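## Task

Scene 1: take the yellow sponge from the desk and leave it resting on top of the low shelf that sits below the SURPLUS sign. The robot must not tip over or finish leaning, or the scene fails. If the sponge stays there only because the robot is still holding or pressing it, the scene is not solved.

## Robot and tools

Robot: a Hello Robot Stretch 4 with a single arm. It has an omni-wheel base (rim within 0.23 m of its centre), a lift on a mast, an arm that telescopes forward, a wrist with yaw, pitch and roll, and a two-finger gripper. It stands about 1.6 m tall. Loose objects may get nudged by outside disturbances now and then.

Frames: the base frame sits on the floor below the base centre, with x forward, y left, z up. The odometry frame is the base frame as it was when the scene began. hand_pose is reported in the base frame and marks the point midway between the fingers, 0.015 m back from the tips. Its printed value can be slightly wrong.

execute_actions(actions, cameras): actions is a list holding exactly one action, or empty to just get state and images. An action may contain "base", "joints" or both, plus optional "pace" and "contact_limits". Alternatively it is {"end_of_arm": "enable_torque"} on its own. All motions in an action begin together.
- base: exactly one relative offset from where the base last measured itself. translate_m is metres along x, forward positive, -2 to 2. strafe_m is metres sideways, left positive, -2 to 2. rotate_rad turns on the spot, counter-clockwise (left) positive, -3.2 to 3.2.
- joints: absolute targets keyed by joint name, not offsets. lift_m 0 to 1.2 m. arm_m 0 to 0.55 m of extension. wrist_yaw_rad -1.134 to 4.276 (0 forward, positive left, 3.14 folded back; above 3.4 the arm may block it). wrist_pitch_rad -1.117 to 4.259 (0 level, 1.57 pointing down). wrist_roll_rad -1.117 to 4.259 (positive is clockwise seen from behind). gripper_m 0 to 0.08 m finger gap. Targets outside a joint's range are clipped and reported. Unknown keys or other bad values reject the whole call and nothing moves.
- pace: "slow", "default", "fast" or "max". Base speed runs 0.1/0.3/0.4/0.6 m/s and turning 1/2/3/4 rad/s, reduced when the lift is above 0.2 m.
- contact_limits: only {"arm_m": value}, 0 to 0.75 (default 0.5). This sets how much force the arm may apply before it halts.
- cameras: a list drawn from head_camera, head_left_camera, head_right_camera, wrist_camera, all. null or omitted gives all, [] gives none.
An action lasts at most 15 s. Any joint or base left out of an action may keep pushing toward its earlier target.

wait(seconds 0 to 10) returns state and images without commanding anything. zoom_image(camera, region [x0,y0,x1,y1] in pixels, at most 504x504) returns a closer view of that camera's latest image. read_manual only returns licence text. finished_scene(scene 1 or 2) closes that scene permanently and says whether it succeeded; the next scene's task follows.

Cameras: head_camera is at the mast top, aimed forward and down; turn the base to look elsewhere. The head_left_camera and head_right_camera fisheyes look more steeply down and show the base and arm. wrist_camera looks along the fingers, with the fingertips near the bottom of its image. Calibration values are given for each.

Result lines: base_status and joint_status report how each motion ended. "done" means reached, and for the base it means the wheels turned the full amount even if they slipped. "off_target" means it stopped short and may still be pushing. "contact_stop_at_<key>" means something blocked it and the part goes slack. "limit_stop_at_<name>" covers own_body (self-collision) and tilt (lean over 6 degrees, which leaves lift, arm and wheels slack). "torque_fault" means a wrist or gripper motor went limp and needs enable_torque. on_its_own lists things not commanded this call; its "held at" value is a target, not a position. lidar_m gives 12 distances in 30-degree sectors: the 1st straight ahead, then counter-clockwise (4th left, 7th behind, 10th right). "-" means nothing seen, or something closer than 0.25 m. wrist_depth_mm is a 7x7 grid of depths in mm. base_odometry counts wheel turns only. If turned_by_wheels and turned_by_imu disagree by more than about 0.1 rad, there was a collision or slip. base_tilt is in degrees. motor_effort is a percentage, with the peak shown in brackets.

Gripping: send a gripper_m smaller than the object's width. After a grip, "off_target" means something is held between the fingers. Keep the gripper's effort under roughly 50 points, or the gripper faults and drops its load.

Caution: lift_m 0.4 together with wrist_yaw_rad 0 in one action unfolds the wrist. Do not drive or turn with more than 1 kg held at arm_m above 0.2. Avoid strong pushes, especially with the gripper high. Avoid tilting the wrist up while it is rolled. Do not drop, slam or hit objects. Release the object so it sits on the shelf by itself, then back away before ending the scene.

Each tool is called after ">>>" by a JSON object that holds its "method" and its "body", one argument or row to a line.

## Session

>>> {"method": "execute_actions", "body": {
  "actions": []
}}

Scene clock: 0.00 s.
base_odometry: x=+0.000 y=+0.000 heading=+0.000 (m, m, rad; odometry frame)
turned_by_wheels: +0.000 (rad since the last result)
turned_by_imu: +0.000 (rad since the last result)
base_tilt: forward=-0.2 right=-0.1 (deg)
lidar_m: 0.68 0.78 1.28 1.40 0.73 0.62 0.61 0.72 0.78 0.77 0.89 1.06
base_status: not commanded
joint_positions: lift_m=+0.260 arm_m=+0.002 wrist_yaw_rad=+3.083 wrist_pitch_rad=+0.020 wrist_roll_rad=+0.014 gripper_m=+0.040
joint_status: not commanded
motor_effort: lift_m=+21 arm_m=-1 wrist_yaw_rad=-1 wrist_pitch_rad=-4 wrist_roll_rad=-1 gripper_m=-1 wheel_0=+0 wheel_1=+1 wheel_2=+0 (%)
hand_pose: x=-0.0338 y=+0.0998 z=+0.4345 quat_wxyz=(+0.029, -0.010, +0.007, +0.999) (m; base frame)
wrist_depth_mm: - 140 759 741 715 699 676 / - 139 759 732 707 691 668 / 107 140 273 741 715 691 676 / 122 140 759 732 723 691 683 / 809 788 759 741 715 691 676 / 809 788 750 723 707 683 676 / 820 - 122 732 102 691 676
pictures: head_camera, head_left_camera, head_right_camera, wrist_camera
Images, in order (width x height): head_camera 420x560, head_left_camera 420x672, head_right_camera 420x672, wrist_camera 616x392.

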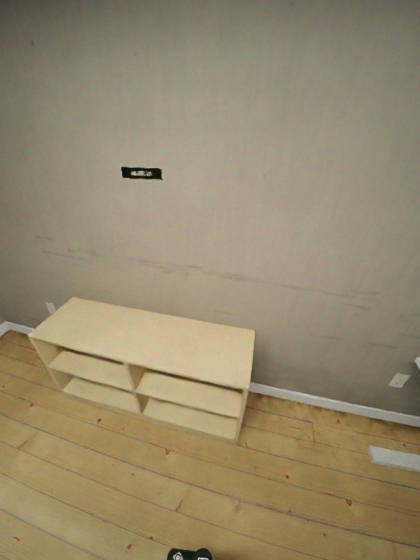

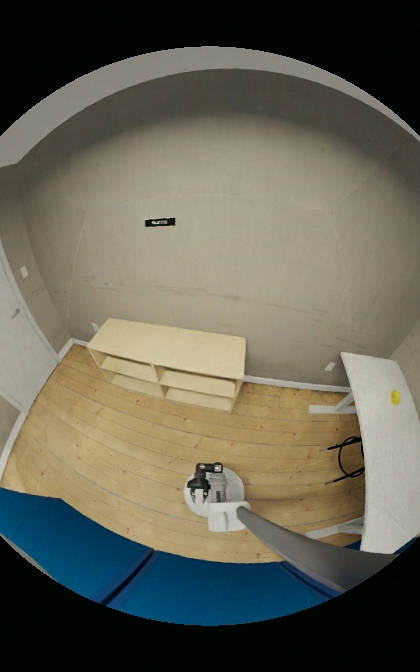

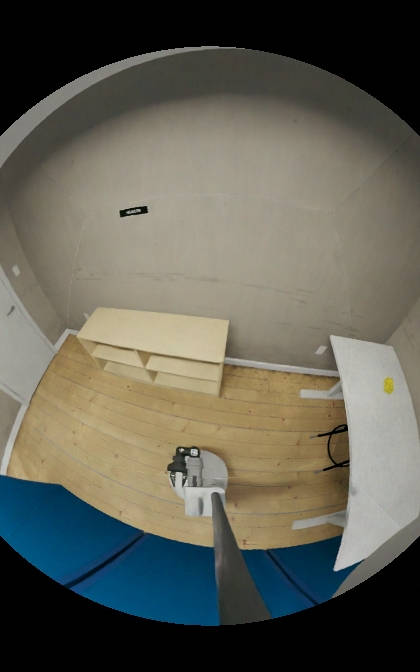

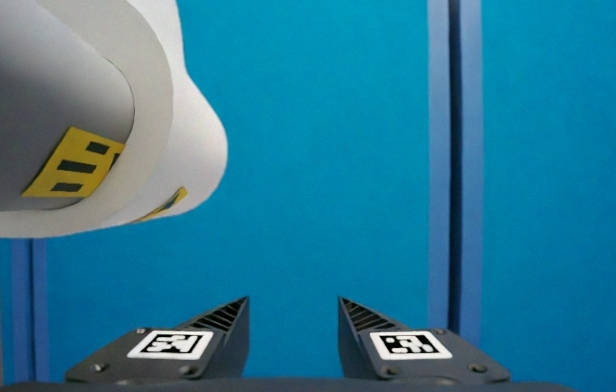

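>>> {"method": "zoom_image", "body": {
  "camera": "head_camera",
  "region": [100, 150, 190, 200]
}}

>>> {"method": "execute_actions", "body": {
  "actions": [
    {"base":{"rotate_rad":-1.4},"joints":{"lift_m":0.9,"wrist_yaw_rad":0,"gripper_m":0.08},"pace":"fast"}
  ]
}}

Region (100, 150, 190, 200) of head_camera's 420x560 image, scaled by 5.600, with more detail than that image has.

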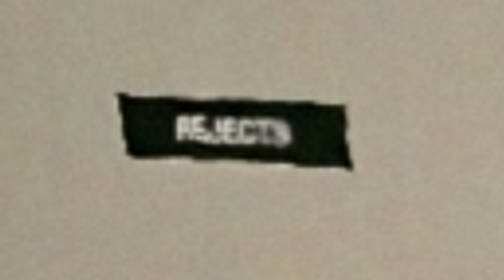

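Scene clock: 5.33 s.
base_odometry: x=+0.000 y=+0.000 heading=-1.400 (m, m, rad; odometry frame)
turned_by_wheels: -1.400 (rad since the last result)
turned_by_imu: -1.390 (rad since the last result)
base_tilt: forward=-0.2 right=-0.2 (deg)
lidar_m: 0.77 0.97 0.67 0.68 0.84 2.14 1.05 0.65 0.62 0.61 0.80 0.76
base_status: done
joint_positions: lift_m=+0.900 arm_m=+0.002 wrist_yaw_rad=+0.000 wrist_pitch_rad=+0.020 wrist_roll_rad=+0.014 gripper_m=+0.080
joint_status: all done
motor_effort: lift_m=+23(26) arm_m=-1(1) wrist_yaw_rad=-2(11) wrist_pitch_rad=-4(4) wrist_roll_rad=-1(1) gripper_m=+4(4) wheel_0=-1(7) wheel_1=-2(10) wheel_2=-2(5) (%)
hand_pose: x=+0.3860 y=-0.0874 z=+1.0738 quat_wxyz=(+1.000, +0.007, +0.010, +0.000) (m; base frame)
wrist_depth_mm: 1042 1336 1576 1397 1308 1229 1098 / 1078 1336 1576 1430 1281 1205 1118 / 1060 1366 1537 1397 1308 1229 1098 / 1060 1366 1537 1397 1308 1205 1138 / 1042 1366 1537 1397 1308 1229 1138 / 1042 1229 1336 1336 1255 1182 1098 / - - 891 931 141 - -
pictures: head_camera, head_left_camera, head_right_camera, wrist_camera
camera_calibration (this result's frames):
wrist_camera: T_world_to_cam=[[-0.0296428, -0.999555, 0.00336532, -0.0890078], [-0.0152981, -0.00291273, -0.999879, 1.1375], [0.999443, -0.0296907, -0.0152049, -0.220272], [0, 0, 0, 1]] pos_world=[0.234912, -0.0921949, 1.13431]
Images, in order (width x height): head_camera 420x560, head_left_camera 420x672, head_right_camera 420x672, wrist_camera 616x392.

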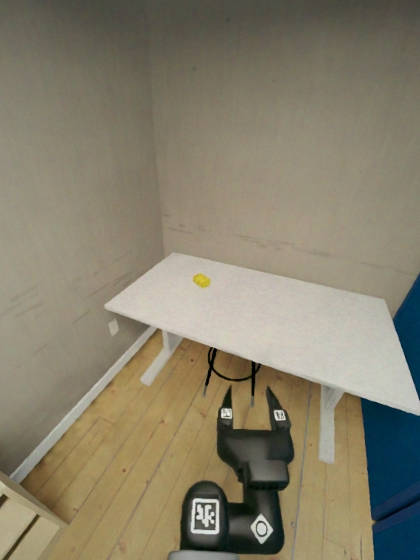

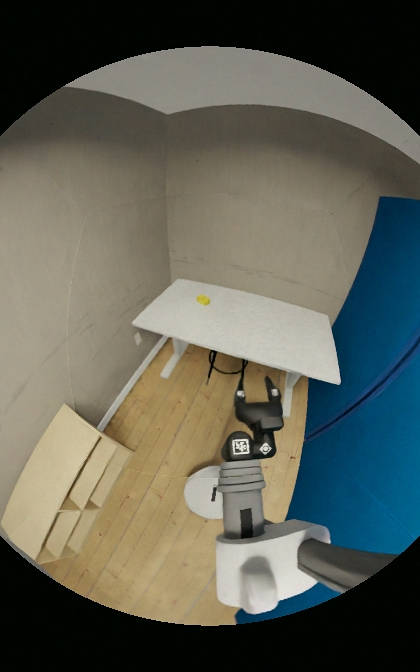

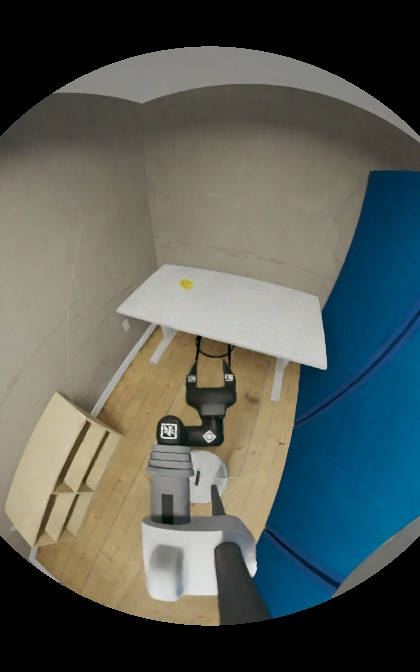

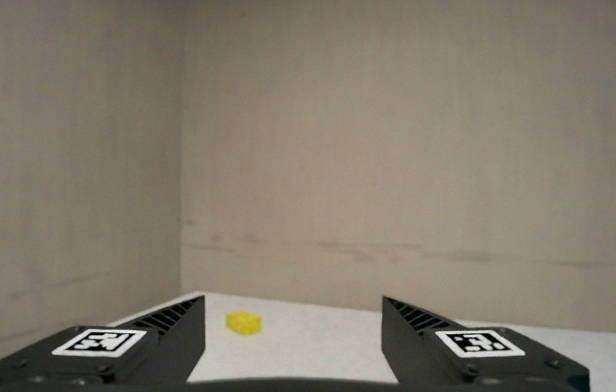

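>>> {"method": "zoom_image", "body": {
  "camera": "head_camera",
  "region": [150, 240, 270, 330]
}}

>>> {"method": "execute_actions", "body": {
  "actions": [
    {"base":{"translate_m":0.45},"joints":{"wrist_pitch_rad":0.7,"arm_m":0.2},"pace":"fast"}
  ]
}}

Region (150, 240, 270, 330) of head_camera's 420x560 image, scaled by 4.200, with more detail than that image has; it fills the top 378 rows of this view, and the rest is white.

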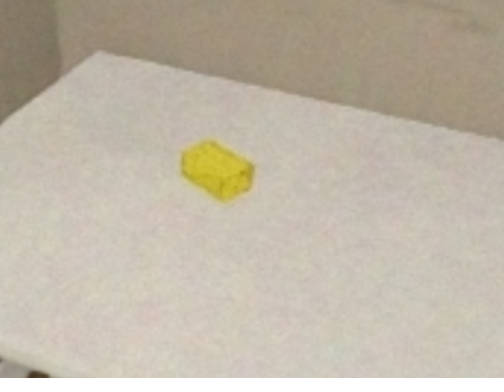

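Scene clock: 16.90 s.
base_odometry: x=+0.076 y=-0.444 heading=-1.400 (m, m, rad; odometry frame)
turned_by_wheels: +0.000 (rad since the last result)
turned_by_imu: -0.002 (rad since the last result)
base_tilt: forward=-0.1 right=-0.3 (deg)
lidar_m: 0.35 0.45 0.88 0.66 0.68 1.41 1.37 0.85 0.76 0.63 0.41 0.35
base_status: done
joint_positions: lift_m=+0.900 arm_m=+0.199 wrist_yaw_rad=+0.000 wrist_pitch_rad=+0.702 wrist_roll_rad=+0.014 gripper_m=+0.080
joint_status: all done
motor_effort: lift_m=+24(24) arm_m=+5(6) wrist_yaw_rad=-2(0) wrist_pitch_rad=-3(3) wrist_roll_rad=-1(1) gripper_m=+1(1) wheel_0=+1(3) wheel_1=+0(7) wheel_2=+2(10) (%)
hand_pose: x=+0.5324 y=-0.0874 z=+0.9406 quat_wxyz=(+0.939, +0.006, +0.344, -0.002) (m; base frame)
wrist_depth_mm: 809 878 788 715 654 603 564 / 820 891 831 788 707 654 603 / 691 699 691 691 699 683 661 / 554 559 530 574 574 574 585 / 466 469 480 480 484 488 484 / 404 407 413 418 407 418 415 / - - 362 370 141 - -
pictures: head_camera, head_left_camera, head_right_camera, wrist_camera
camera_calibration (this result's frames):
wrist_camera: T_world_to_cam=[[-0.020973, -0.999549, 0.0215029, -0.105939], [-0.642368, -0.00300865, -0.766391, 1.12081], [0.76611, -0.0298863, -0.642015, 0.345245], [0, 0, 0, 1]] pos_world=[0.453252, -0.0922013, 1.08291]
Images, in order (width x height): head_camera 420x560, head_left_camera 420x672, head_right_camera 420x672, wrist_camera 616x392.

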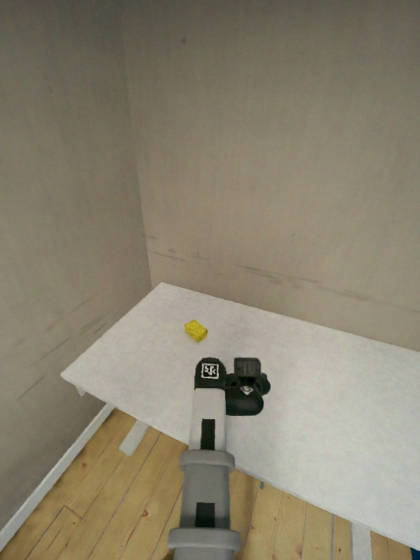

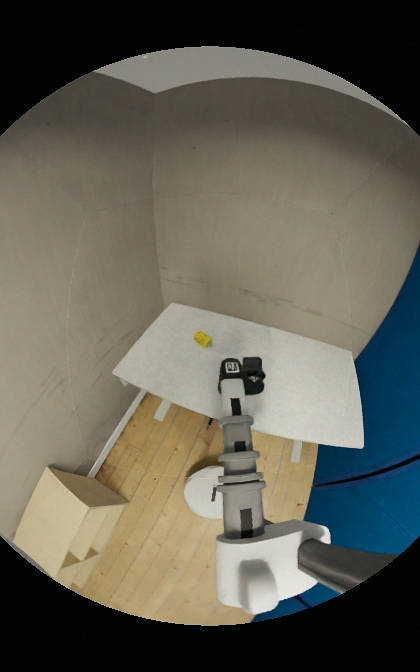

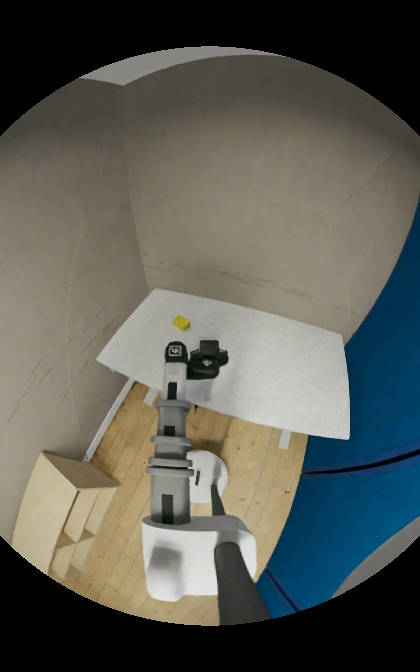

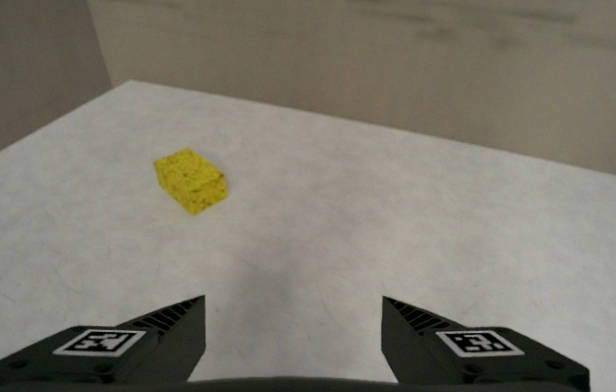

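>>> {"method": "execute_actions", "body": {
  "actions": [
    {"base":{"translate_m":0.06},"joints":{"wrist_pitch_rad":0.9,"wrist_yaw_rad":0.77,"arm_m":0.52,"lift_m":0.85},"pace":"fast"}
  ],
  "cameras": []
}}

>>> {"method": "execute_actions", "body": {
  "actions": [
    {"base":{"strafe_m":0.04},"joints":{"lift_m":0.8},"pace":"fast"}
  ],
  "cameras": ["wrist_camera","head_camera"]
}}

Scene clock: 32.17 s.
base_odometry: x=+0.087 y=-0.503 heading=-1.400 (m, m, rad; odometry frame)
turned_by_wheels: +0.000 (rad since the last result)
turned_by_imu: -0.001 (rad since the last result)
base_tilt: forward=-0.2 right=-0.2 (deg)
lidar_m: 0.30 0.38 0.81 0.73 0.67 1.35 1.39 0.92 0.78 0.54 0.32 0.31
base_status: done
joint_positions: lift_m=+0.850 arm_m=+0.519 wrist_yaw_rad=+0.770 wrist_pitch_rad=+0.902 wrist_roll_rad=+0.014 gripper_m=+0.080
joint_status: all done
motor_effort: lift_m=+17(18) arm_m=+6(6) wrist_yaw_rad=+0(5) wrist_pitch_rad=-2(4) wrist_roll_rad=-1(1) gripper_m=+1(2) wheel_0=+1(6) wheel_1=+2(5) wheel_2=+1(10) (%)
hand_pose: x=+0.8455 y=+0.0291 z=+0.8617 quat_wxyz=(+0.835, -0.158, +0.406, +0.335) (m; base frame)
wrist_depth_mm: 504 559 609 661 559 404 334 / 549 564 500 504 508 427 347 / 427 427 430 430 439 433 366 / 373 375 375 379 382 384 382 / 330 334 334 336 342 342 342 / 297 300 255 298 298 306 306 / - - 233 277 141 - -
pictures: none
No camera images: the call's "cameras" was empty. Leave "cameras" out to get every camera's image.

Scene clock: 33.17 s.
base_odometry: x=+0.126 y=-0.496 heading=-1.400 (m, m, rad; odometry frame)
turned_by_wheels: +0.000 (rad since the last result)
turned_by_imu: +0.000 (rad since the last result)
base_tilt: forward=-0.2 right=-0.2 (deg)
lidar_m: 0.31 0.42 0.83 0.72 0.61 1.23 1.44 0.94 0.84 0.59 0.35 0.32
base_status: done
joint_positions: lift_m=+0.800 arm_m=+0.519 wrist_yaw_rad=+0.770 wrist_pitch_rad=+0.902 wrist_roll_rad=+0.014 gripper_m=+0.080
joint_status: all done
motor_effort: lift_m=+17(18) arm_m=+5(6) wrist_yaw_rad=-2(1) wrist_pitch_rad=-2(2) wrist_roll_rad=-1(1) gripper_m=+2(2) wheel_0=+0(13) wheel_1=-2(9) wheel_2=-1(2) (%)
hand_pose: x=+0.8455 y=+0.0291 z=+0.8117 quat_wxyz=(+0.835, -0.158, +0.406, +0.335) (m; base frame)
wrist_depth_mm: 480 521 569 504 508 421 347 / 449 415 415 421 424 424 364 / 353 355 359 359 364 366 368 / 309 310 312 314 317 319 320 / 274 277 278 281 282 283 285 / 246 249 209 207 248 255 254 / - - 189 190 141 - -
pictures: head_camera, wrist_camera
camera_calibration (this result's frames):
wrist_camera: T_world_to_cam=[[0.684132, -0.728918, 0.0253102, -0.58729], [-0.559008, -0.54632, -0.623734, 1.053], [0.468479, 0.412568, -0.781227, 0.377793], [0, 0, 0, 1]] pos_world=[0.813432, -0.00867794, 0.966798]
Images, in order (width x height): head_camera 420x560, wrist_camera 616x392.

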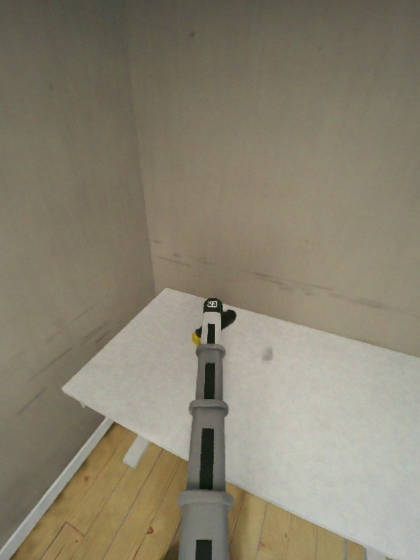

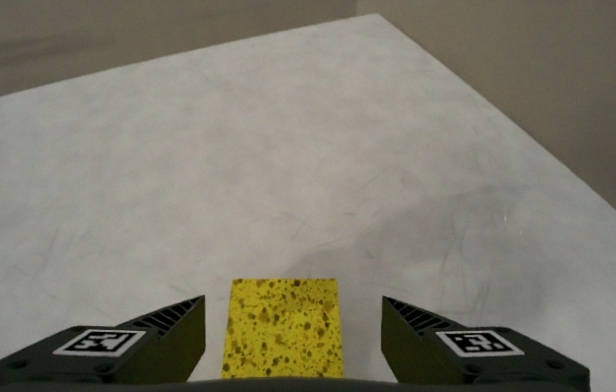

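>>> {"method": "execute_actions", "body": {
  "actions": [
    {"joints":{"arm_m":0.51,"lift_m":0.77}}
  ],
  "cameras": []
}}

>>> {"method": "execute_actions", "body": {
  "actions": [
    {"joints":{"lift_m":0.735}}
  ],
  "cameras": ["wrist_camera"]
}}

>>> {"method": "execute_actions", "body": {
  "actions": [
    {"joints":{"gripper_m":0.04}}
  ],
  "cameras": ["wrist_camera"]
}}

Scene clock: 38.27 s.
base_odometry: x=+0.126 y=-0.496 heading=-1.400 (m, m, rad; odometry frame)
turned_by_wheels: +0.000 (rad since the last result)
turned_by_imu: -0.001 (rad since the last result)
base_tilt: forward=-0.3 right=-0.3 (deg)
lidar_m: 0.32 0.40 0.84 0.71 0.65 1.19 1.47 0.92 0.82 0.55 0.35 0.30
base_status: not commanded
joint_positions: lift_m=+0.770 arm_m=+0.511 wrist_yaw_rad=+0.770 wrist_pitch_rad=+0.902 wrist_roll_rad=+0.014 gripper_m=+0.080
joint_status: all done
motor_effort: lift_m=+17(15) arm_m=-6(6) wrist_yaw_rad=-3(0) wrist_pitch_rad=-2(3) wrist_roll_rad=-1(1) gripper_m=+1(2) wheel_0=+0(0) wheel_1=-2(2) wheel_2=+0(0) (%)
hand_pose: x=+0.8375 y=+0.0291 z=+0.7817 quat_wxyz=(+0.835, -0.158, +0.406, +0.335) (m; base frame)
wrist_depth_mm: 480 500 439 442 445 421 349 / 364 362 364 370 370 379 368 / 309 312 314 314 320 322 324 / 271 272 274 276 277 281 281 / 240 243 243 195 247 248 249 / 216 217 178 174 176 224 223 / - - 161 160 141 - -
pictures: none
No camera images: the call's "cameras" was empty. Leave "cameras" out to get every camera's image.

Scene clock: 39.23 s.
base_odometry: x=+0.126 y=-0.496 heading=-1.400 (m, m, rad; odometry frame)
turned_by_wheels: +0.000 (rad since the last result)
turned_by_imu: +0.000 (rad since the last result)
base_tilt: forward=-0.1 right=-0.3 (deg)
lidar_m: 0.31 0.40 0.84 0.68 0.63 1.23 1.44 0.93 0.82 0.57 0.33 0.30
base_status: not commanded
joint_positions: lift_m=+0.735 arm_m=+0.511 wrist_yaw_rad=+0.770 wrist_pitch_rad=+0.902 wrist_roll_rad=+0.014 gripper_m=+0.080
joint_status: all done
motor_effort: lift_m=+17(15) arm_m=-6(6) wrist_yaw_rad=-2(0) wrist_pitch_rad=-3(3) wrist_roll_rad=-1(1) gripper_m=+3(2) wheel_0=-1(0) wheel_1=-2(2) wheel_2=+0(1) (%)
hand_pose: x=+0.8375 y=+0.0291 z=+0.7467 quat_wxyz=(+0.835, -0.158, +0.406, +0.335) (m; base frame)
wrist_depth_mm: 357 359 368 370 373 379 353 / 304 303 306 307 310 315 317 / 259 260 262 263 265 268 271 / 227 229 229 231 234 235 236 / 202 203 160 154 206 208 209 / 181 182 141 138 146 186 186 / - - 128 127 126 - -
pictures: wrist_camera
camera_calibration (this result's frames):
wrist_camera: T_world_to_cam=[[0.684134, -0.728917, 0.0253103, -0.580161], [-0.559011, -0.546323, -0.623729, 1.00801], [0.468475, 0.412565, -0.781231, 0.330827], [0, 0, 0, 1]] pos_world=[0.805411, -0.00867783, 0.901861]
Images, in order (width x height): wrist_camera 616x392.

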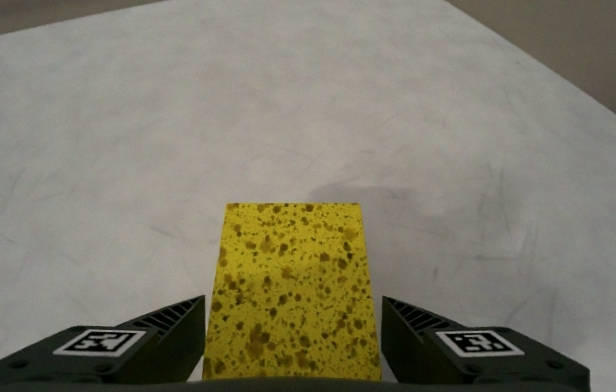

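Scene clock: 40.23 s.
base_odometry: x=+0.126 y=-0.496 heading=-1.400 (m, m, rad; odometry frame)
turned_by_wheels: +0.000 (rad since the last result)
turned_by_imu: +0.000 (rad since the last result)
base_tilt: forward=-0.1 right=-0.3 (deg)
lidar_m: 0.30 0.40 0.84 0.71 0.65 1.23 1.44 0.95 0.84 0.57 0.34 0.31
base_status: not commanded
joint_positions: lift_m=+0.735 arm_m=+0.511 wrist_yaw_rad=+0.770 wrist_pitch_rad=+0.902 wrist_roll_rad=+0.014 gripper_m=+0.060
joint_status: gripper_m off_target (ended at +0.060, target +0.040)
on_its_own: gripper_m is held at +0.055, not at your +0.040, by its contact guard: the fingers met something
motor_effort: lift_m=+17(17) arm_m=-6(6) wrist_yaw_rad=-1(3) wrist_pitch_rad=-2(2) wrist_roll_rad=-1(1) gripper_m=-38(38) wheel_0=+0(0) wheel_1=-2(2) wheel_2=+0(0) (%)
hand_pose: x=+0.8375 y=+0.0291 z=+0.7467 quat_wxyz=(+0.835, -0.158, +0.406, +0.335) (m; base frame)
wrist_depth_mm: 362 362 368 368 375 382 351 / 303 304 304 309 310 314 319 / 259 260 263 264 266 268 271 / 227 228 229 231 234 235 236 / 201 203 195 154 206 208 208 / 181 182 139 139 145 187 186 / - - 125 127 122 - -
pictures: wrist_camera
camera_calibration (this result's frames):
wrist_camera: T_world_to_cam=[[0.684132, -0.728919, 0.0253102, -0.580159], [-0.559012, -0.546322, -0.623729, 1.00801], [0.468475, 0.412564, -0.781231, 0.330827], [0, 0, 0, 1]] pos_world=[0.805411, -0.00867806, 0.901861]
Images, in order (width x height): wrist_camera 616x392.

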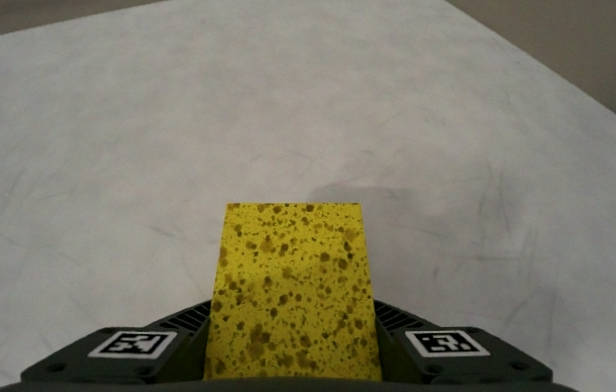

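>>> {"method": "execute_actions", "body": {
  "actions": [
    {"joints":{"lift_m":0.8}}
  ],
  "cameras": []
}}

>>> {"method": "execute_actions", "body": {
  "actions": [
    {"base":{"translate_m":-0.5},"joints":{"arm_m":0.0,"wrist_yaw_rad":0},"pace":"fast"}
  ],
  "cameras": []
}}

>>> {"method": "execute_actions", "body": {
  "actions": [
    {"base":{"rotate_rad":2.95},"pace":"fast"}
  ]
}}

Scene clock: 47.33 s.
base_odometry: x=+0.126 y=-0.496 heading=-1.400 (m, m, rad; odometry frame)
turned_by_wheels: +0.000 (rad since the last result)
turned_by_imu: -0.001 (rad since the last result)
base_tilt: forward=-0.1 right=+0.0 (deg)
lidar_m: 0.32 0.42 0.84 0.71 0.66 1.22 1.43 0.91 0.82 0.55 0.35 0.30
base_status: not commanded
joint_positions: lift_m=+0.800 arm_m=+0.511 wrist_yaw_rad=+0.770 wrist_pitch_rad=+0.902 wrist_roll_rad=+0.014 gripper_m=+0.060
joint_status: all done
on_its_own: gripper_m is held at +0.055, not at your +0.040, by its contact guard: the fingers met something
motor_effort: lift_m=+24(25) arm_m=-6(6) wrist_yaw_rad=-1(1) wrist_pitch_rad=-2(2) wrist_roll_rad=-1(1) gripper_m=-39(39) wheel_0=+0(1) wheel_1=-2(2) wheel_2=+0(0) (%)
hand_pose: x=+0.8375 y=+0.0291 z=+0.8111 quat_wxyz=(+0.835, -0.158, +0.406, +0.335) (m; base frame)
wrist_depth_mm: 484 521 569 500 512 430 353 / 413 415 415 421 424 424 370 / 351 355 357 357 362 368 377 / 307 310 312 315 315 320 322 / 273 276 265 154 282 282 283 / 247 249 139 139 145 253 254 / - - 125 127 122 - 234
pictures: none
No camera images: the call's "cameras" was empty. Leave "cameras" out to get every camera's image.

Scene clock: 50.00 s.
base_odometry: x=+0.041 y=-0.003 heading=-1.400 (m, m, rad; odometry frame)
turned_by_wheels: +0.000 (rad since the last result)
turned_by_imu: +0.000 (rad since the last result)
base_tilt: forward=-0.2 right=-0.4 (deg)
lidar_m: 0.78 0.99 0.64 0.65 0.84 2.15 1.12 0.72 0.66 0.64 0.85 0.77
base_status: done
joint_positions: lift_m=+0.800 arm_m=+0.003 wrist_yaw_rad=+0.000 wrist_pitch_rad=+0.902 wrist_roll_rad=+0.014 gripper_m=+0.060
joint_status: all done
joint sent to its limit — the command would take arm_m past its lower limit, so that joint was sent only as far as its limit.
on_its_own: gripper_m is held at +0.055, not at your +0.040, by its contact guard: the fingers met something
motor_effort: lift_m=+24(24) arm_m=-5(6) wrist_yaw_rad=-1(1) wrist_pitch_rad=-4(4) wrist_roll_rad=-1(2) gripper_m=-39(40) wheel_0=-1(4) wheel_1=-1(6) wheel_2=-2(6) (%)
hand_pose: x=+0.3060 y=-0.0875 z=+0.8111 quat_wxyz=(+0.900, +0.006, +0.436, -0.003) (m; base frame)
wrist_depth_mm: 1025 1229 1576 788 539 521 530 / 1060 1366 1618 1576 1397 1308 1229 / 1138 1366 1397 1397 1397 1430 1336 / 1160 1255 1229 1255 1255 1255 1118 / 1078 1098 1060 154 1098 1138 1098 / 976 976 139 139 145 1025 991 / - - 125 127 122 - 917
pictures: none
No camera images: the call's "cameras" was empty. Leave "cameras" out to get every camera's image.

Scene clock: 52.63 s.
base_odometry: x=+0.041 y=-0.003 heading=+1.550 (m, m, rad; odometry frame)
turned_by_wheels: +2.950 (rad since the last result)
turned_by_imu: +2.925 (rad since the last result)
base_tilt: forward=-0.1 right=-0.4 (deg)
lidar_m: 2.13 0.82 0.64 0.63 0.74 0.76 0.77 0.89 1.04 0.63 0.73 1.17
base_status: done
joint_positions: lift_m=+0.800 arm_m=+0.003 wrist_yaw_rad=+0.000 wrist_pitch_rad=+0.902 wrist_roll_rad=+0.014 gripper_m=+0.060
joint_status: not commanded
on_its_own: gripper_m is held at +0.055, not at your +0.040, by its contact guard: the fingers met something
motor_effort: lift_m=+24(24) arm_m=-6(6) wrist_yaw_rad=-1(4) wrist_pitch_rad=-3(3) wrist_roll_rad=-1(1) gripper_m=-39(40) wheel_0=-2(8) wheel_1=+0(7) wheel_2=+0(7) (%)
hand_pose: x=+0.3062 y=-0.0874 z=+0.8112 quat_wxyz=(+0.900, +0.006, +0.436, -0.003) (m; base frame)
wrist_depth_mm: 831 1464 1983 1921 1863 1756 1708 / 831 1160 1708 1618 1661 1756 1661 / 866 1182 1430 1430 1464 1464 1366 / 891 1182 1229 1229 1255 1255 1118 / 917 1078 1060 154 1118 1138 1042 / 931 976 139 139 145 1008 960 / - - 125 127 122 - 891
pictures: head_camera, head_left_camera, head_right_camera, wrist_camera
camera_calibration (this result's frames):
wrist_camera: T_world_to_cam=[[-0.0162117, -0.99955, 0.0252243, -0.112363], [-0.781676, -0.0030609, -0.623678, 0.80315], [0.623474, -0.0298281, -0.781275, 0.592045], [0, 0, 0, 1]] pos_world=[0.256856, -0.0921948, 0.96629]
Images, in order (width x height): head_camera 420x560, head_left_camera 420x672, head_right_camera 420x672, wrist_camera 616x392.

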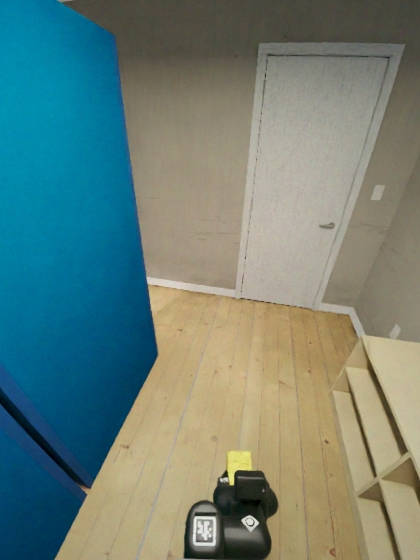

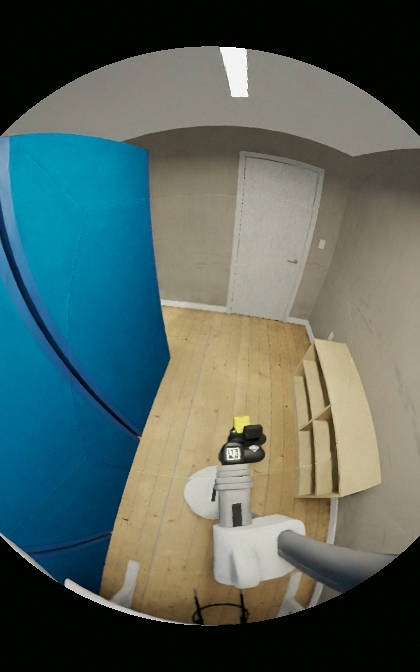

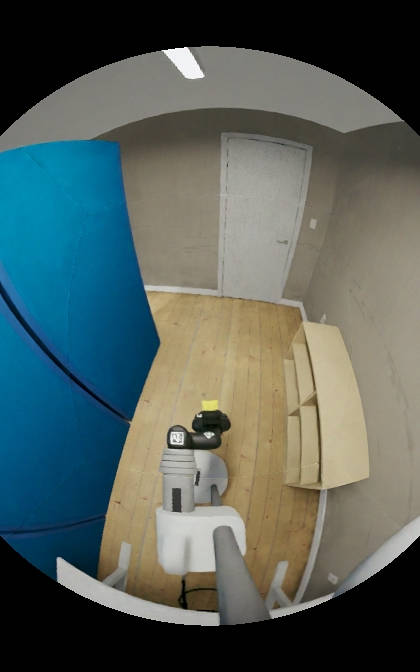

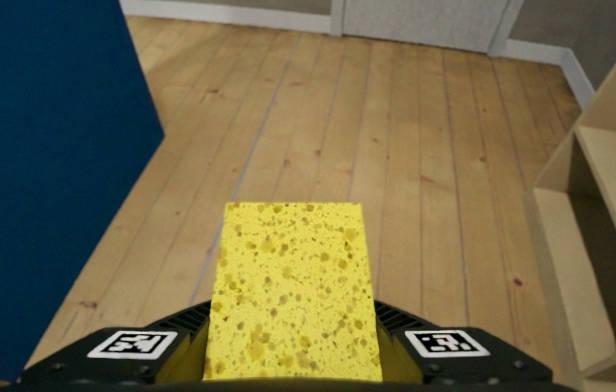

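>>> {"method": "execute_actions", "body": {
  "actions": [
    {"base":{"rotate_rad":-0.2},"joints":{"lift_m":0.5,"wrist_pitch_rad":1.4},"pace":"fast"}
  ],
  "cameras": []
}}

>>> {"method": "execute_actions", "body": {
  "actions": [
    {"base":{"translate_m":1.62},"pace":"max"}
  ],
  "cameras": []
}}

>>> {"method": "execute_actions", "body": {
  "actions": [
    {"base":{"rotate_rad":1.57},"pace":"fast"}
  ],
  "cameras": ["head_camera","head_left_camera"]
}}

Scene clock: 60.57 s.
base_odometry: x=+0.041 y=-0.003 heading=+1.350 (m, m, rad; odometry frame)
turned_by_wheels: -0.200 (rad since the last result)
turned_by_imu: -0.199 (rad since the last result)
base_tilt: forward=-0.2 right=-0.2 (deg)
lidar_m: 2.15 0.97 0.69 0.62 0.69 0.81 0.76 0.80 1.08 0.63 0.69 0.93
base_status: done
joint_positions: lift_m=+0.500 arm_m=+0.003 wrist_yaw_rad=+0.000 wrist_pitch_rad=+1.401 wrist_roll_rad=+0.014 gripper_m=+0.060
joint_status: all done
on_its_own: gripper_m is held at +0.055, not at your +0.040, by its contact guard: the fingers met something
motor_effort: lift_m=+17(24) arm_m=-5(6) wrist_yaw_rad=-3(1) wrist_pitch_rad=+1(0) wrist_roll_rad=-1(1) gripper_m=-39(39) wheel_0=+0(10) wheel_1=+0(6) wheel_2=+0(9) (%)
hand_pose: x=+0.2102 y=-0.0874 z=+0.4689 quat_wxyz=(+0.765, +0.005, +0.644, -0.004) (m; base frame)
wrist_depth_mm: 691 691 691 691 707 715 707 / 676 676 676 676 691 691 699 / 647 647 654 661 668 668 676 / 627 634 640 640 640 640 654 / 615 621 609 154 627 634 634 / 597 597 139 138 145 615 615 / - - 125 127 122 - 597
pictures: none
No camera images: the call's "cameras" was empty. Leave "cameras" out to get every camera's image.

Scene clock: 65.30 s.
base_odometry: x=+0.396 y=+1.578 heading=+1.350 (m, m, rad; odometry frame)
turned_by_wheels: +0.000 (rad since the last result)
turned_by_imu: -0.003 (rad since the last result)
base_tilt: forward=-0.2 right=-0.1 (deg)
lidar_m: 0.50 0.53 0.81 2.03 0.77 0.96 2.58 0.94 0.76 1.02 0.73 0.56
base_status: done
joint_positions: lift_m=+0.500 arm_m=+0.003 wrist_yaw_rad=+0.000 wrist_pitch_rad=+1.401 wrist_roll_rad=+0.014 gripper_m=+0.060
joint_status: not commanded
on_its_own: gripper_m is held at +0.055, not at your +0.040, by its contact guard: the fingers met something
motor_effort: lift_m=+17(17) arm_m=-5(5) wrist_yaw_rad=-1(1) wrist_pitch_rad=+0(1) wrist_roll_rad=-1(2) gripper_m=-40(39) wheel_0=+0(7) wheel_1=+1(7) wheel_2=+0(15) (%)
hand_pose: x=+0.2102 y=-0.0874 z=+0.4689 quat_wxyz=(+0.765, +0.005, +0.644, -0.004) (m; base frame)
wrist_depth_mm: 525 488 492 492 496 508 512 / 640 647 647 654 647 647 640 / 640 654 654 661 661 668 676 / 634 634 640 640 647 654 654 / 609 615 609 154 621 627 634 / 591 597 139 138 144 615 609 / - - 125 127 122 - 603
pictures: none
No camera images: the call's "cameras" was empty. Leave "cameras" out to get every camera's image.

Scene clock: 67.03 s.
base_odometry: x=+0.396 y=+1.578 heading=+2.920 (m, m, rad; odometry frame)
turned_by_wheels: +1.570 (rad since the last result)
turned_by_imu: +1.557 (rad since the last result)
base_tilt: forward=-0.2 right=-0.4 (deg)
lidar_m: 2.11 0.77 0.97 2.37 0.93 0.76 1.01 0.73 0.56 0.53 0.52 0.81
base_status: done
joint_positions: lift_m=+0.500 arm_m=+0.003 wrist_yaw_rad=+0.000 wrist_pitch_rad=+1.401 wrist_roll_rad=+0.014 gripper_m=+0.060
joint_status: not commanded
on_its_own: gripper_m is held at +0.055, not at your +0.040, by its contact guard: the fingers met something
motor_effort: lift_m=+17(18) arm_m=-5(6) wrist_yaw_rad=-1(2) wrist_pitch_rad=+0(0) wrist_roll_rad=-1(1) gripper_m=-39(40) wheel_0=-2(7) wheel_1=+1(6) wheel_2=+0(13) (%)
hand_pose: x=+0.2102 y=-0.0874 z=+0.4689 quat_wxyz=(+0.765, +0.005, +0.644, -0.004) (m; base frame)
wrist_depth_mm: 683 699 699 699 707 707 640 / 668 676 668 676 683 691 640 / 647 640 654 654 668 668 640 / 621 634 634 634 640 654 640 / 615 615 603 154 621 621 627 / 591 591 139 138 145 615 609 / - - 125 127 122 - 597
pictures: head_camera, head_left_camera
Images, in order (width x height): head_camera 420x560, head_left_camera 420x672.

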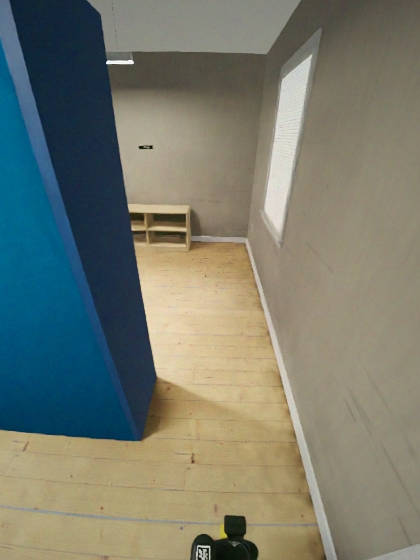

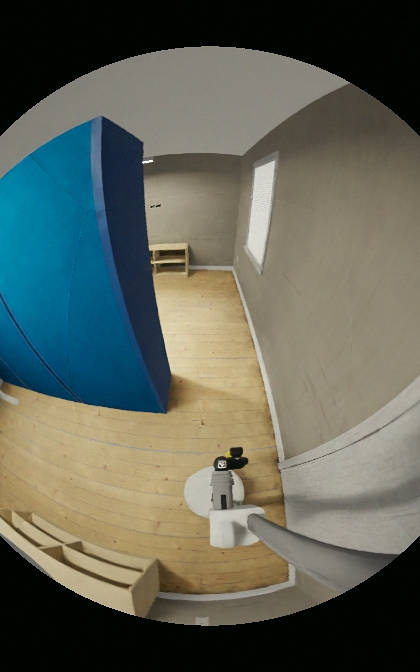

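>>> {"method": "execute_actions", "body": {
  "actions": [
    {"base":{"translate_m":2.0},"pace":"max"}
  ],
  "cameras": ["head_camera","head_left_camera"]
}}

>>> {"method": "zoom_image", "body": {
  "camera": "head_camera",
  "region": [0, 100, 210, 260]
}}

Scene clock: 75.50 s.
base_odometry: x=-1.555 y=+2.018 heading=+2.920 (m, m, rad; odometry frame)
turned_by_wheels: +0.000 (rad since the last result)
turned_by_imu: -0.005 (rad since the last result)
base_tilt: forward=-0.2 right=+0.0 (deg)
lidar_m: 1.56 1.34 1.82 2.77 1.21 0.91 2.28 0.81 0.52 0.49 0.53 0.72
base_status: done
joint_positions: lift_m=+0.500 arm_m=+0.003 wrist_yaw_rad=+0.000 wrist_pitch_rad=+1.401 wrist_roll_rad=+0.014 gripper_m=+0.060
joint_status: not commanded
on_its_own: gripper_m is held at +0.055, not at your +0.040, by its contact guard: the fingers met something
motor_effort: lift_m=+18(18) arm_m=-5(5) wrist_yaw_rad=-1(1) wrist_pitch_rad=+0(0) wrist_roll_rad=-1(1) gripper_m=-40(40) wheel_0=-1(9) wheel_1=+0(7) wheel_2=+1(15) (%)
hand_pose: x=+0.2102 y=-0.0874 z=+0.4688 quat_wxyz=(+0.765, +0.005, +0.644, -0.004) (m; base frame)
wrist_depth_mm: 683 707 699 707 707 707 615 / 661 668 683 683 691 683 603 / 654 647 654 654 668 668 615 / 621 627 634 640 640 654 615 / 615 615 603 154 627 627 621 / 597 591 139 138 145 615 603 / - - 125 127 122 - 597
pictures: head_camera, head_left_camera
Images, in order (width x height): head_camera 420x560, head_left_camera 420x672.

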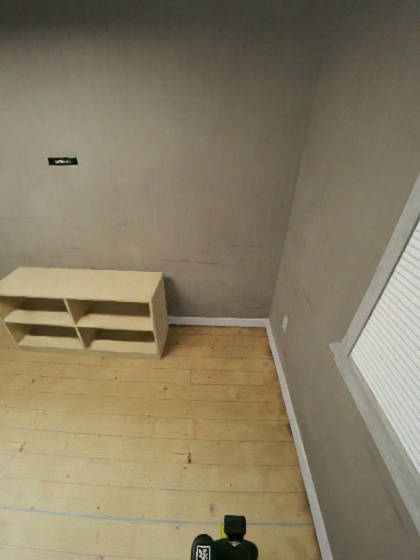

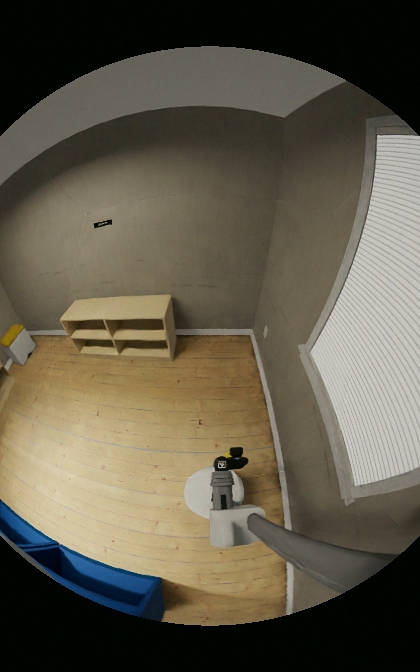

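Region (0, 100, 210, 260) of head_camera's 420x560 image, scaled by 2.400, with more detail than that image has; it fills the top 384 rows of this view, and the rest is white.

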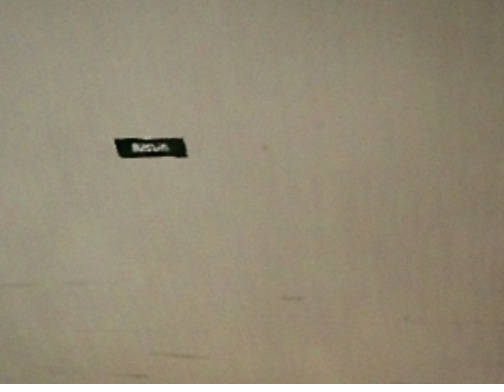

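>>> {"method": "execute_actions", "body": {
  "actions": [
    {"base":{"strafe_m":0.9},"joints":{"lift_m":0.68,"wrist_pitch_rad":0.9},"pace":"max"}
  ]
}}

>>> {"method": "zoom_image", "body": {
  "camera": "head_camera",
  "region": [130, 130, 250, 200]
}}

Scene clock: 83.03 s.
base_odometry: x=-1.753 y=+1.140 heading=+2.920 (m, m, rad; odometry frame)
turned_by_wheels: +0.000 (rad since the last result)
turned_by_imu: +0.001 (rad since the last result)
base_tilt: forward=-0.1 right=-0.2 (deg)
lidar_m: 1.26 1.33 1.91 1.88 1.22 0.87 0.83 0.87 1.49 1.41 1.48 1.33
base_status: done
joint_positions: lift_m=+0.680 arm_m=+0.003 wrist_yaw_rad=+0.000 wrist_pitch_rad=+0.902 wrist_roll_rad=+0.014 gripper_m=+0.060
joint_status: all done
on_its_own: gripper_m is held at +0.055, not at your +0.040, by its contact guard: the fingers met something
motor_effort: lift_m=+21(24) arm_m=-5(5) wrist_yaw_rad=-1(3) wrist_pitch_rad=-2(7) wrist_roll_rad=-1(1) gripper_m=-40(39) wheel_0=+0(13) wheel_1=-2(13) wheel_2=+1(4) (%)
hand_pose: x=+0.3060 y=-0.0874 z=+0.6914 quat_wxyz=(+0.900, +0.006, +0.436, -0.003) (m; base frame)
wrist_depth_mm: 1078 1229 1098 1138 1118 1537 1499 / 1336 1336 1281 1308 1336 1499 1537 / 1255 1182 1229 1255 1255 1281 1281 / 1060 1078 1098 1098 1078 1118 1118 / 946 960 931 154 991 1008 976 / 866 854 139 138 145 891 891 / - - 125 127 122 - 809
pictures: head_camera, head_left_camera, head_right_camera, wrist_camera
camera_calibration (this result's frames):
wrist_camera: T_world_to_cam=[[-0.0164202, -0.999547, 0.0252254, -0.109308], [-0.781757, -0.00289469, -0.623577, 0.728304], [0.623368, -0.0299593, -0.781355, 0.498597], [0, 0, 0, 1]] pos_world=[0.256753, -0.0922123, 0.846492]
Images, in order (width x height): head_camera 420x560, head_left_camera 420x672, head_right_camera 420x672, wrist_camera 616x392.

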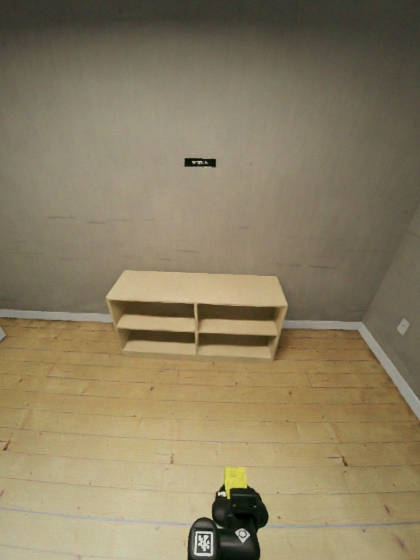

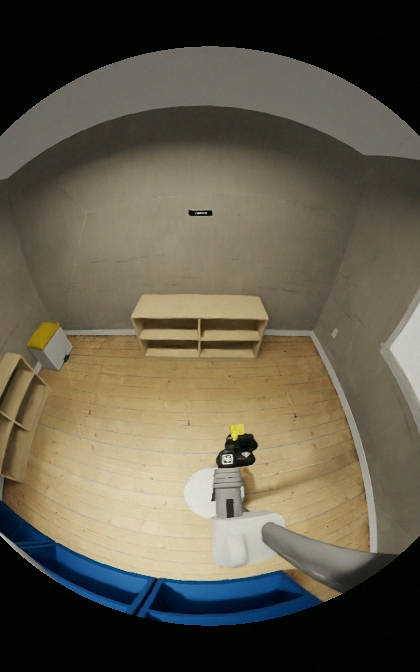

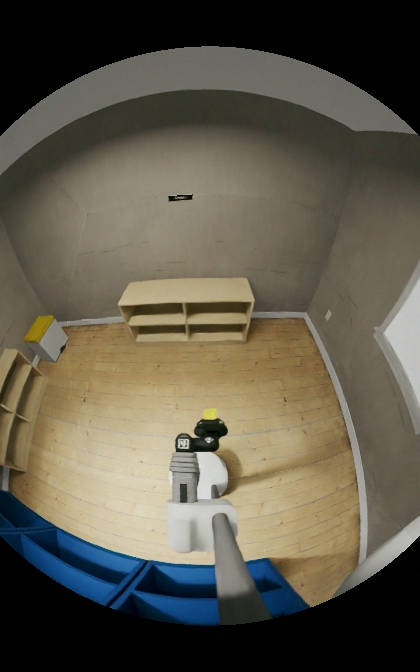

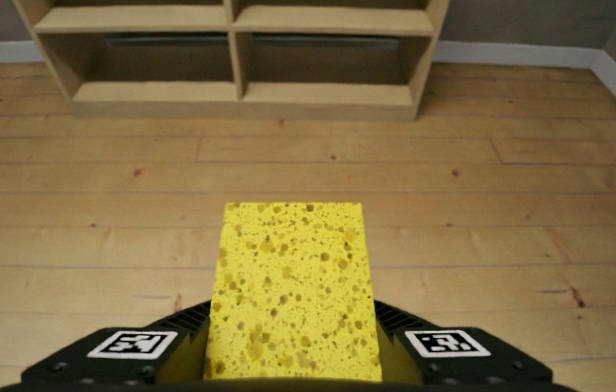

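Region (130, 130, 250, 200) of head_camera's 420x560 image, scaled by 4.200, with more detail than that image has; it fills the top 294 rows of this view, and the rest is white.

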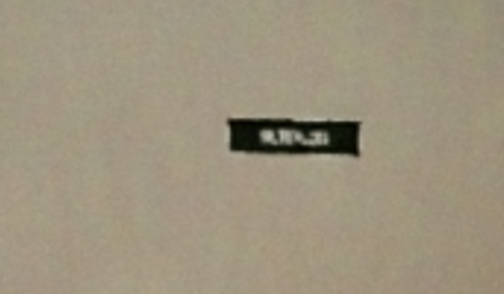

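Plausibly SURPLUS; get closer.

>>> {"method": "execute_actions", "body": {
  "actions": [
    {"base":{"translate_m":0.75},"joints":{"arm_m":0.35},"pace":"max"}
  ],
  "cameras": ["head_camera","wrist_camera"]
}}

>>> {"method": "zoom_image", "body": {
  "camera": "head_camera",
  "region": [140, 140, 260, 220]
}}

Scene clock: 89.23 s.
base_odometry: x=-2.484 y=+1.304 heading=+2.920 (m, m, rad; odometry frame)
turned_by_wheels: +0.000 (rad since the last result)
turned_by_imu: -0.003 (rad since the last result)
base_tilt: forward=-0.1 right=-0.3 (deg)
lidar_m: 0.50 0.55 0.80 1.87 1.96 1.66 1.59 1.66 1.48 1.39 1.36 0.55
base_status: done
joint_positions: lift_m=+0.680 arm_m=+0.349 wrist_yaw_rad=+0.000 wrist_pitch_rad=+0.902 wrist_roll_rad=+0.014 gripper_m=+0.060
joint_status: all done
on_its_own: gripper_m is held at +0.055, not at your +0.040, by its contact guard: the fingers met something
motor_effort: lift_m=+21(21) arm_m=+5(7) wrist_yaw_rad=-3(1) wrist_pitch_rad=-2(3) wrist_roll_rad=-1(1) gripper_m=-39(40) wheel_0=+0(8) wheel_1=+0(4) wheel_2=+0(13) (%)
hand_pose: x=+0.6519 y=-0.0874 z=+0.6914 quat_wxyz=(+0.900, +0.006, +0.436, -0.003) (m; base frame)
wrist_depth_mm: 364 368 368 370 375 379 375 / 399 402 410 421 424 424 424 / 340 340 342 345 349 351 355 / 296 298 298 303 306 307 307 / 262 265 256 154 270 273 272 / 236 238 139 139 145 244 244 / - - 125 127 122 - 225
pictures: head_camera, wrist_camera
camera_calibration (this result's frames):
wrist_camera: T_world_to_cam=[[-0.0162745, -0.999547, 0.0253111, -0.103778], [-0.781699, -0.00306483, -0.623648, 0.998708], [0.623443, -0.0299353, -0.781295, 0.282918], [0, 0, 0, 1]] pos_world=[0.602617, -0.0922011, 0.846511]
Images, in order (width x height): head_camera 420x560, wrist_camera 616x392.

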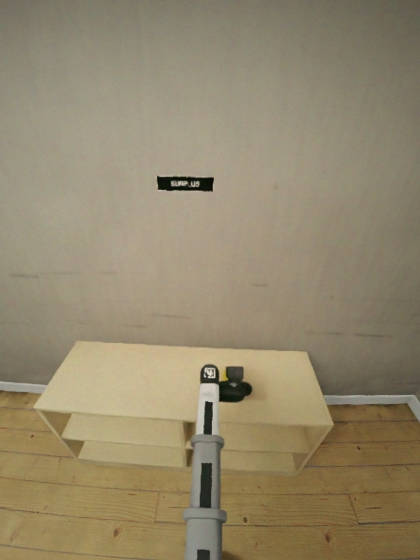

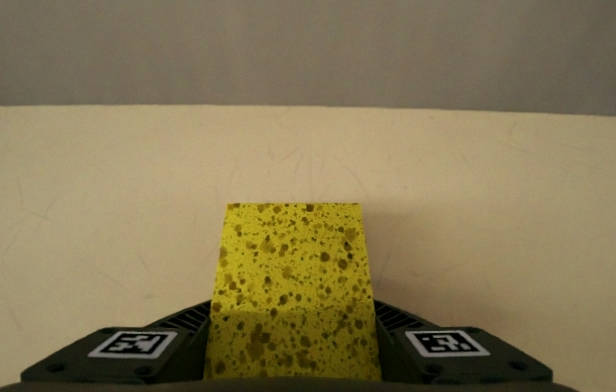

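Region (140, 140, 260, 220) of head_camera's 420x560 image, scaled by 4.200, with more detail than that image has.

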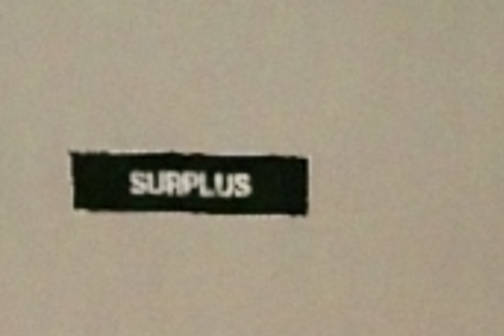

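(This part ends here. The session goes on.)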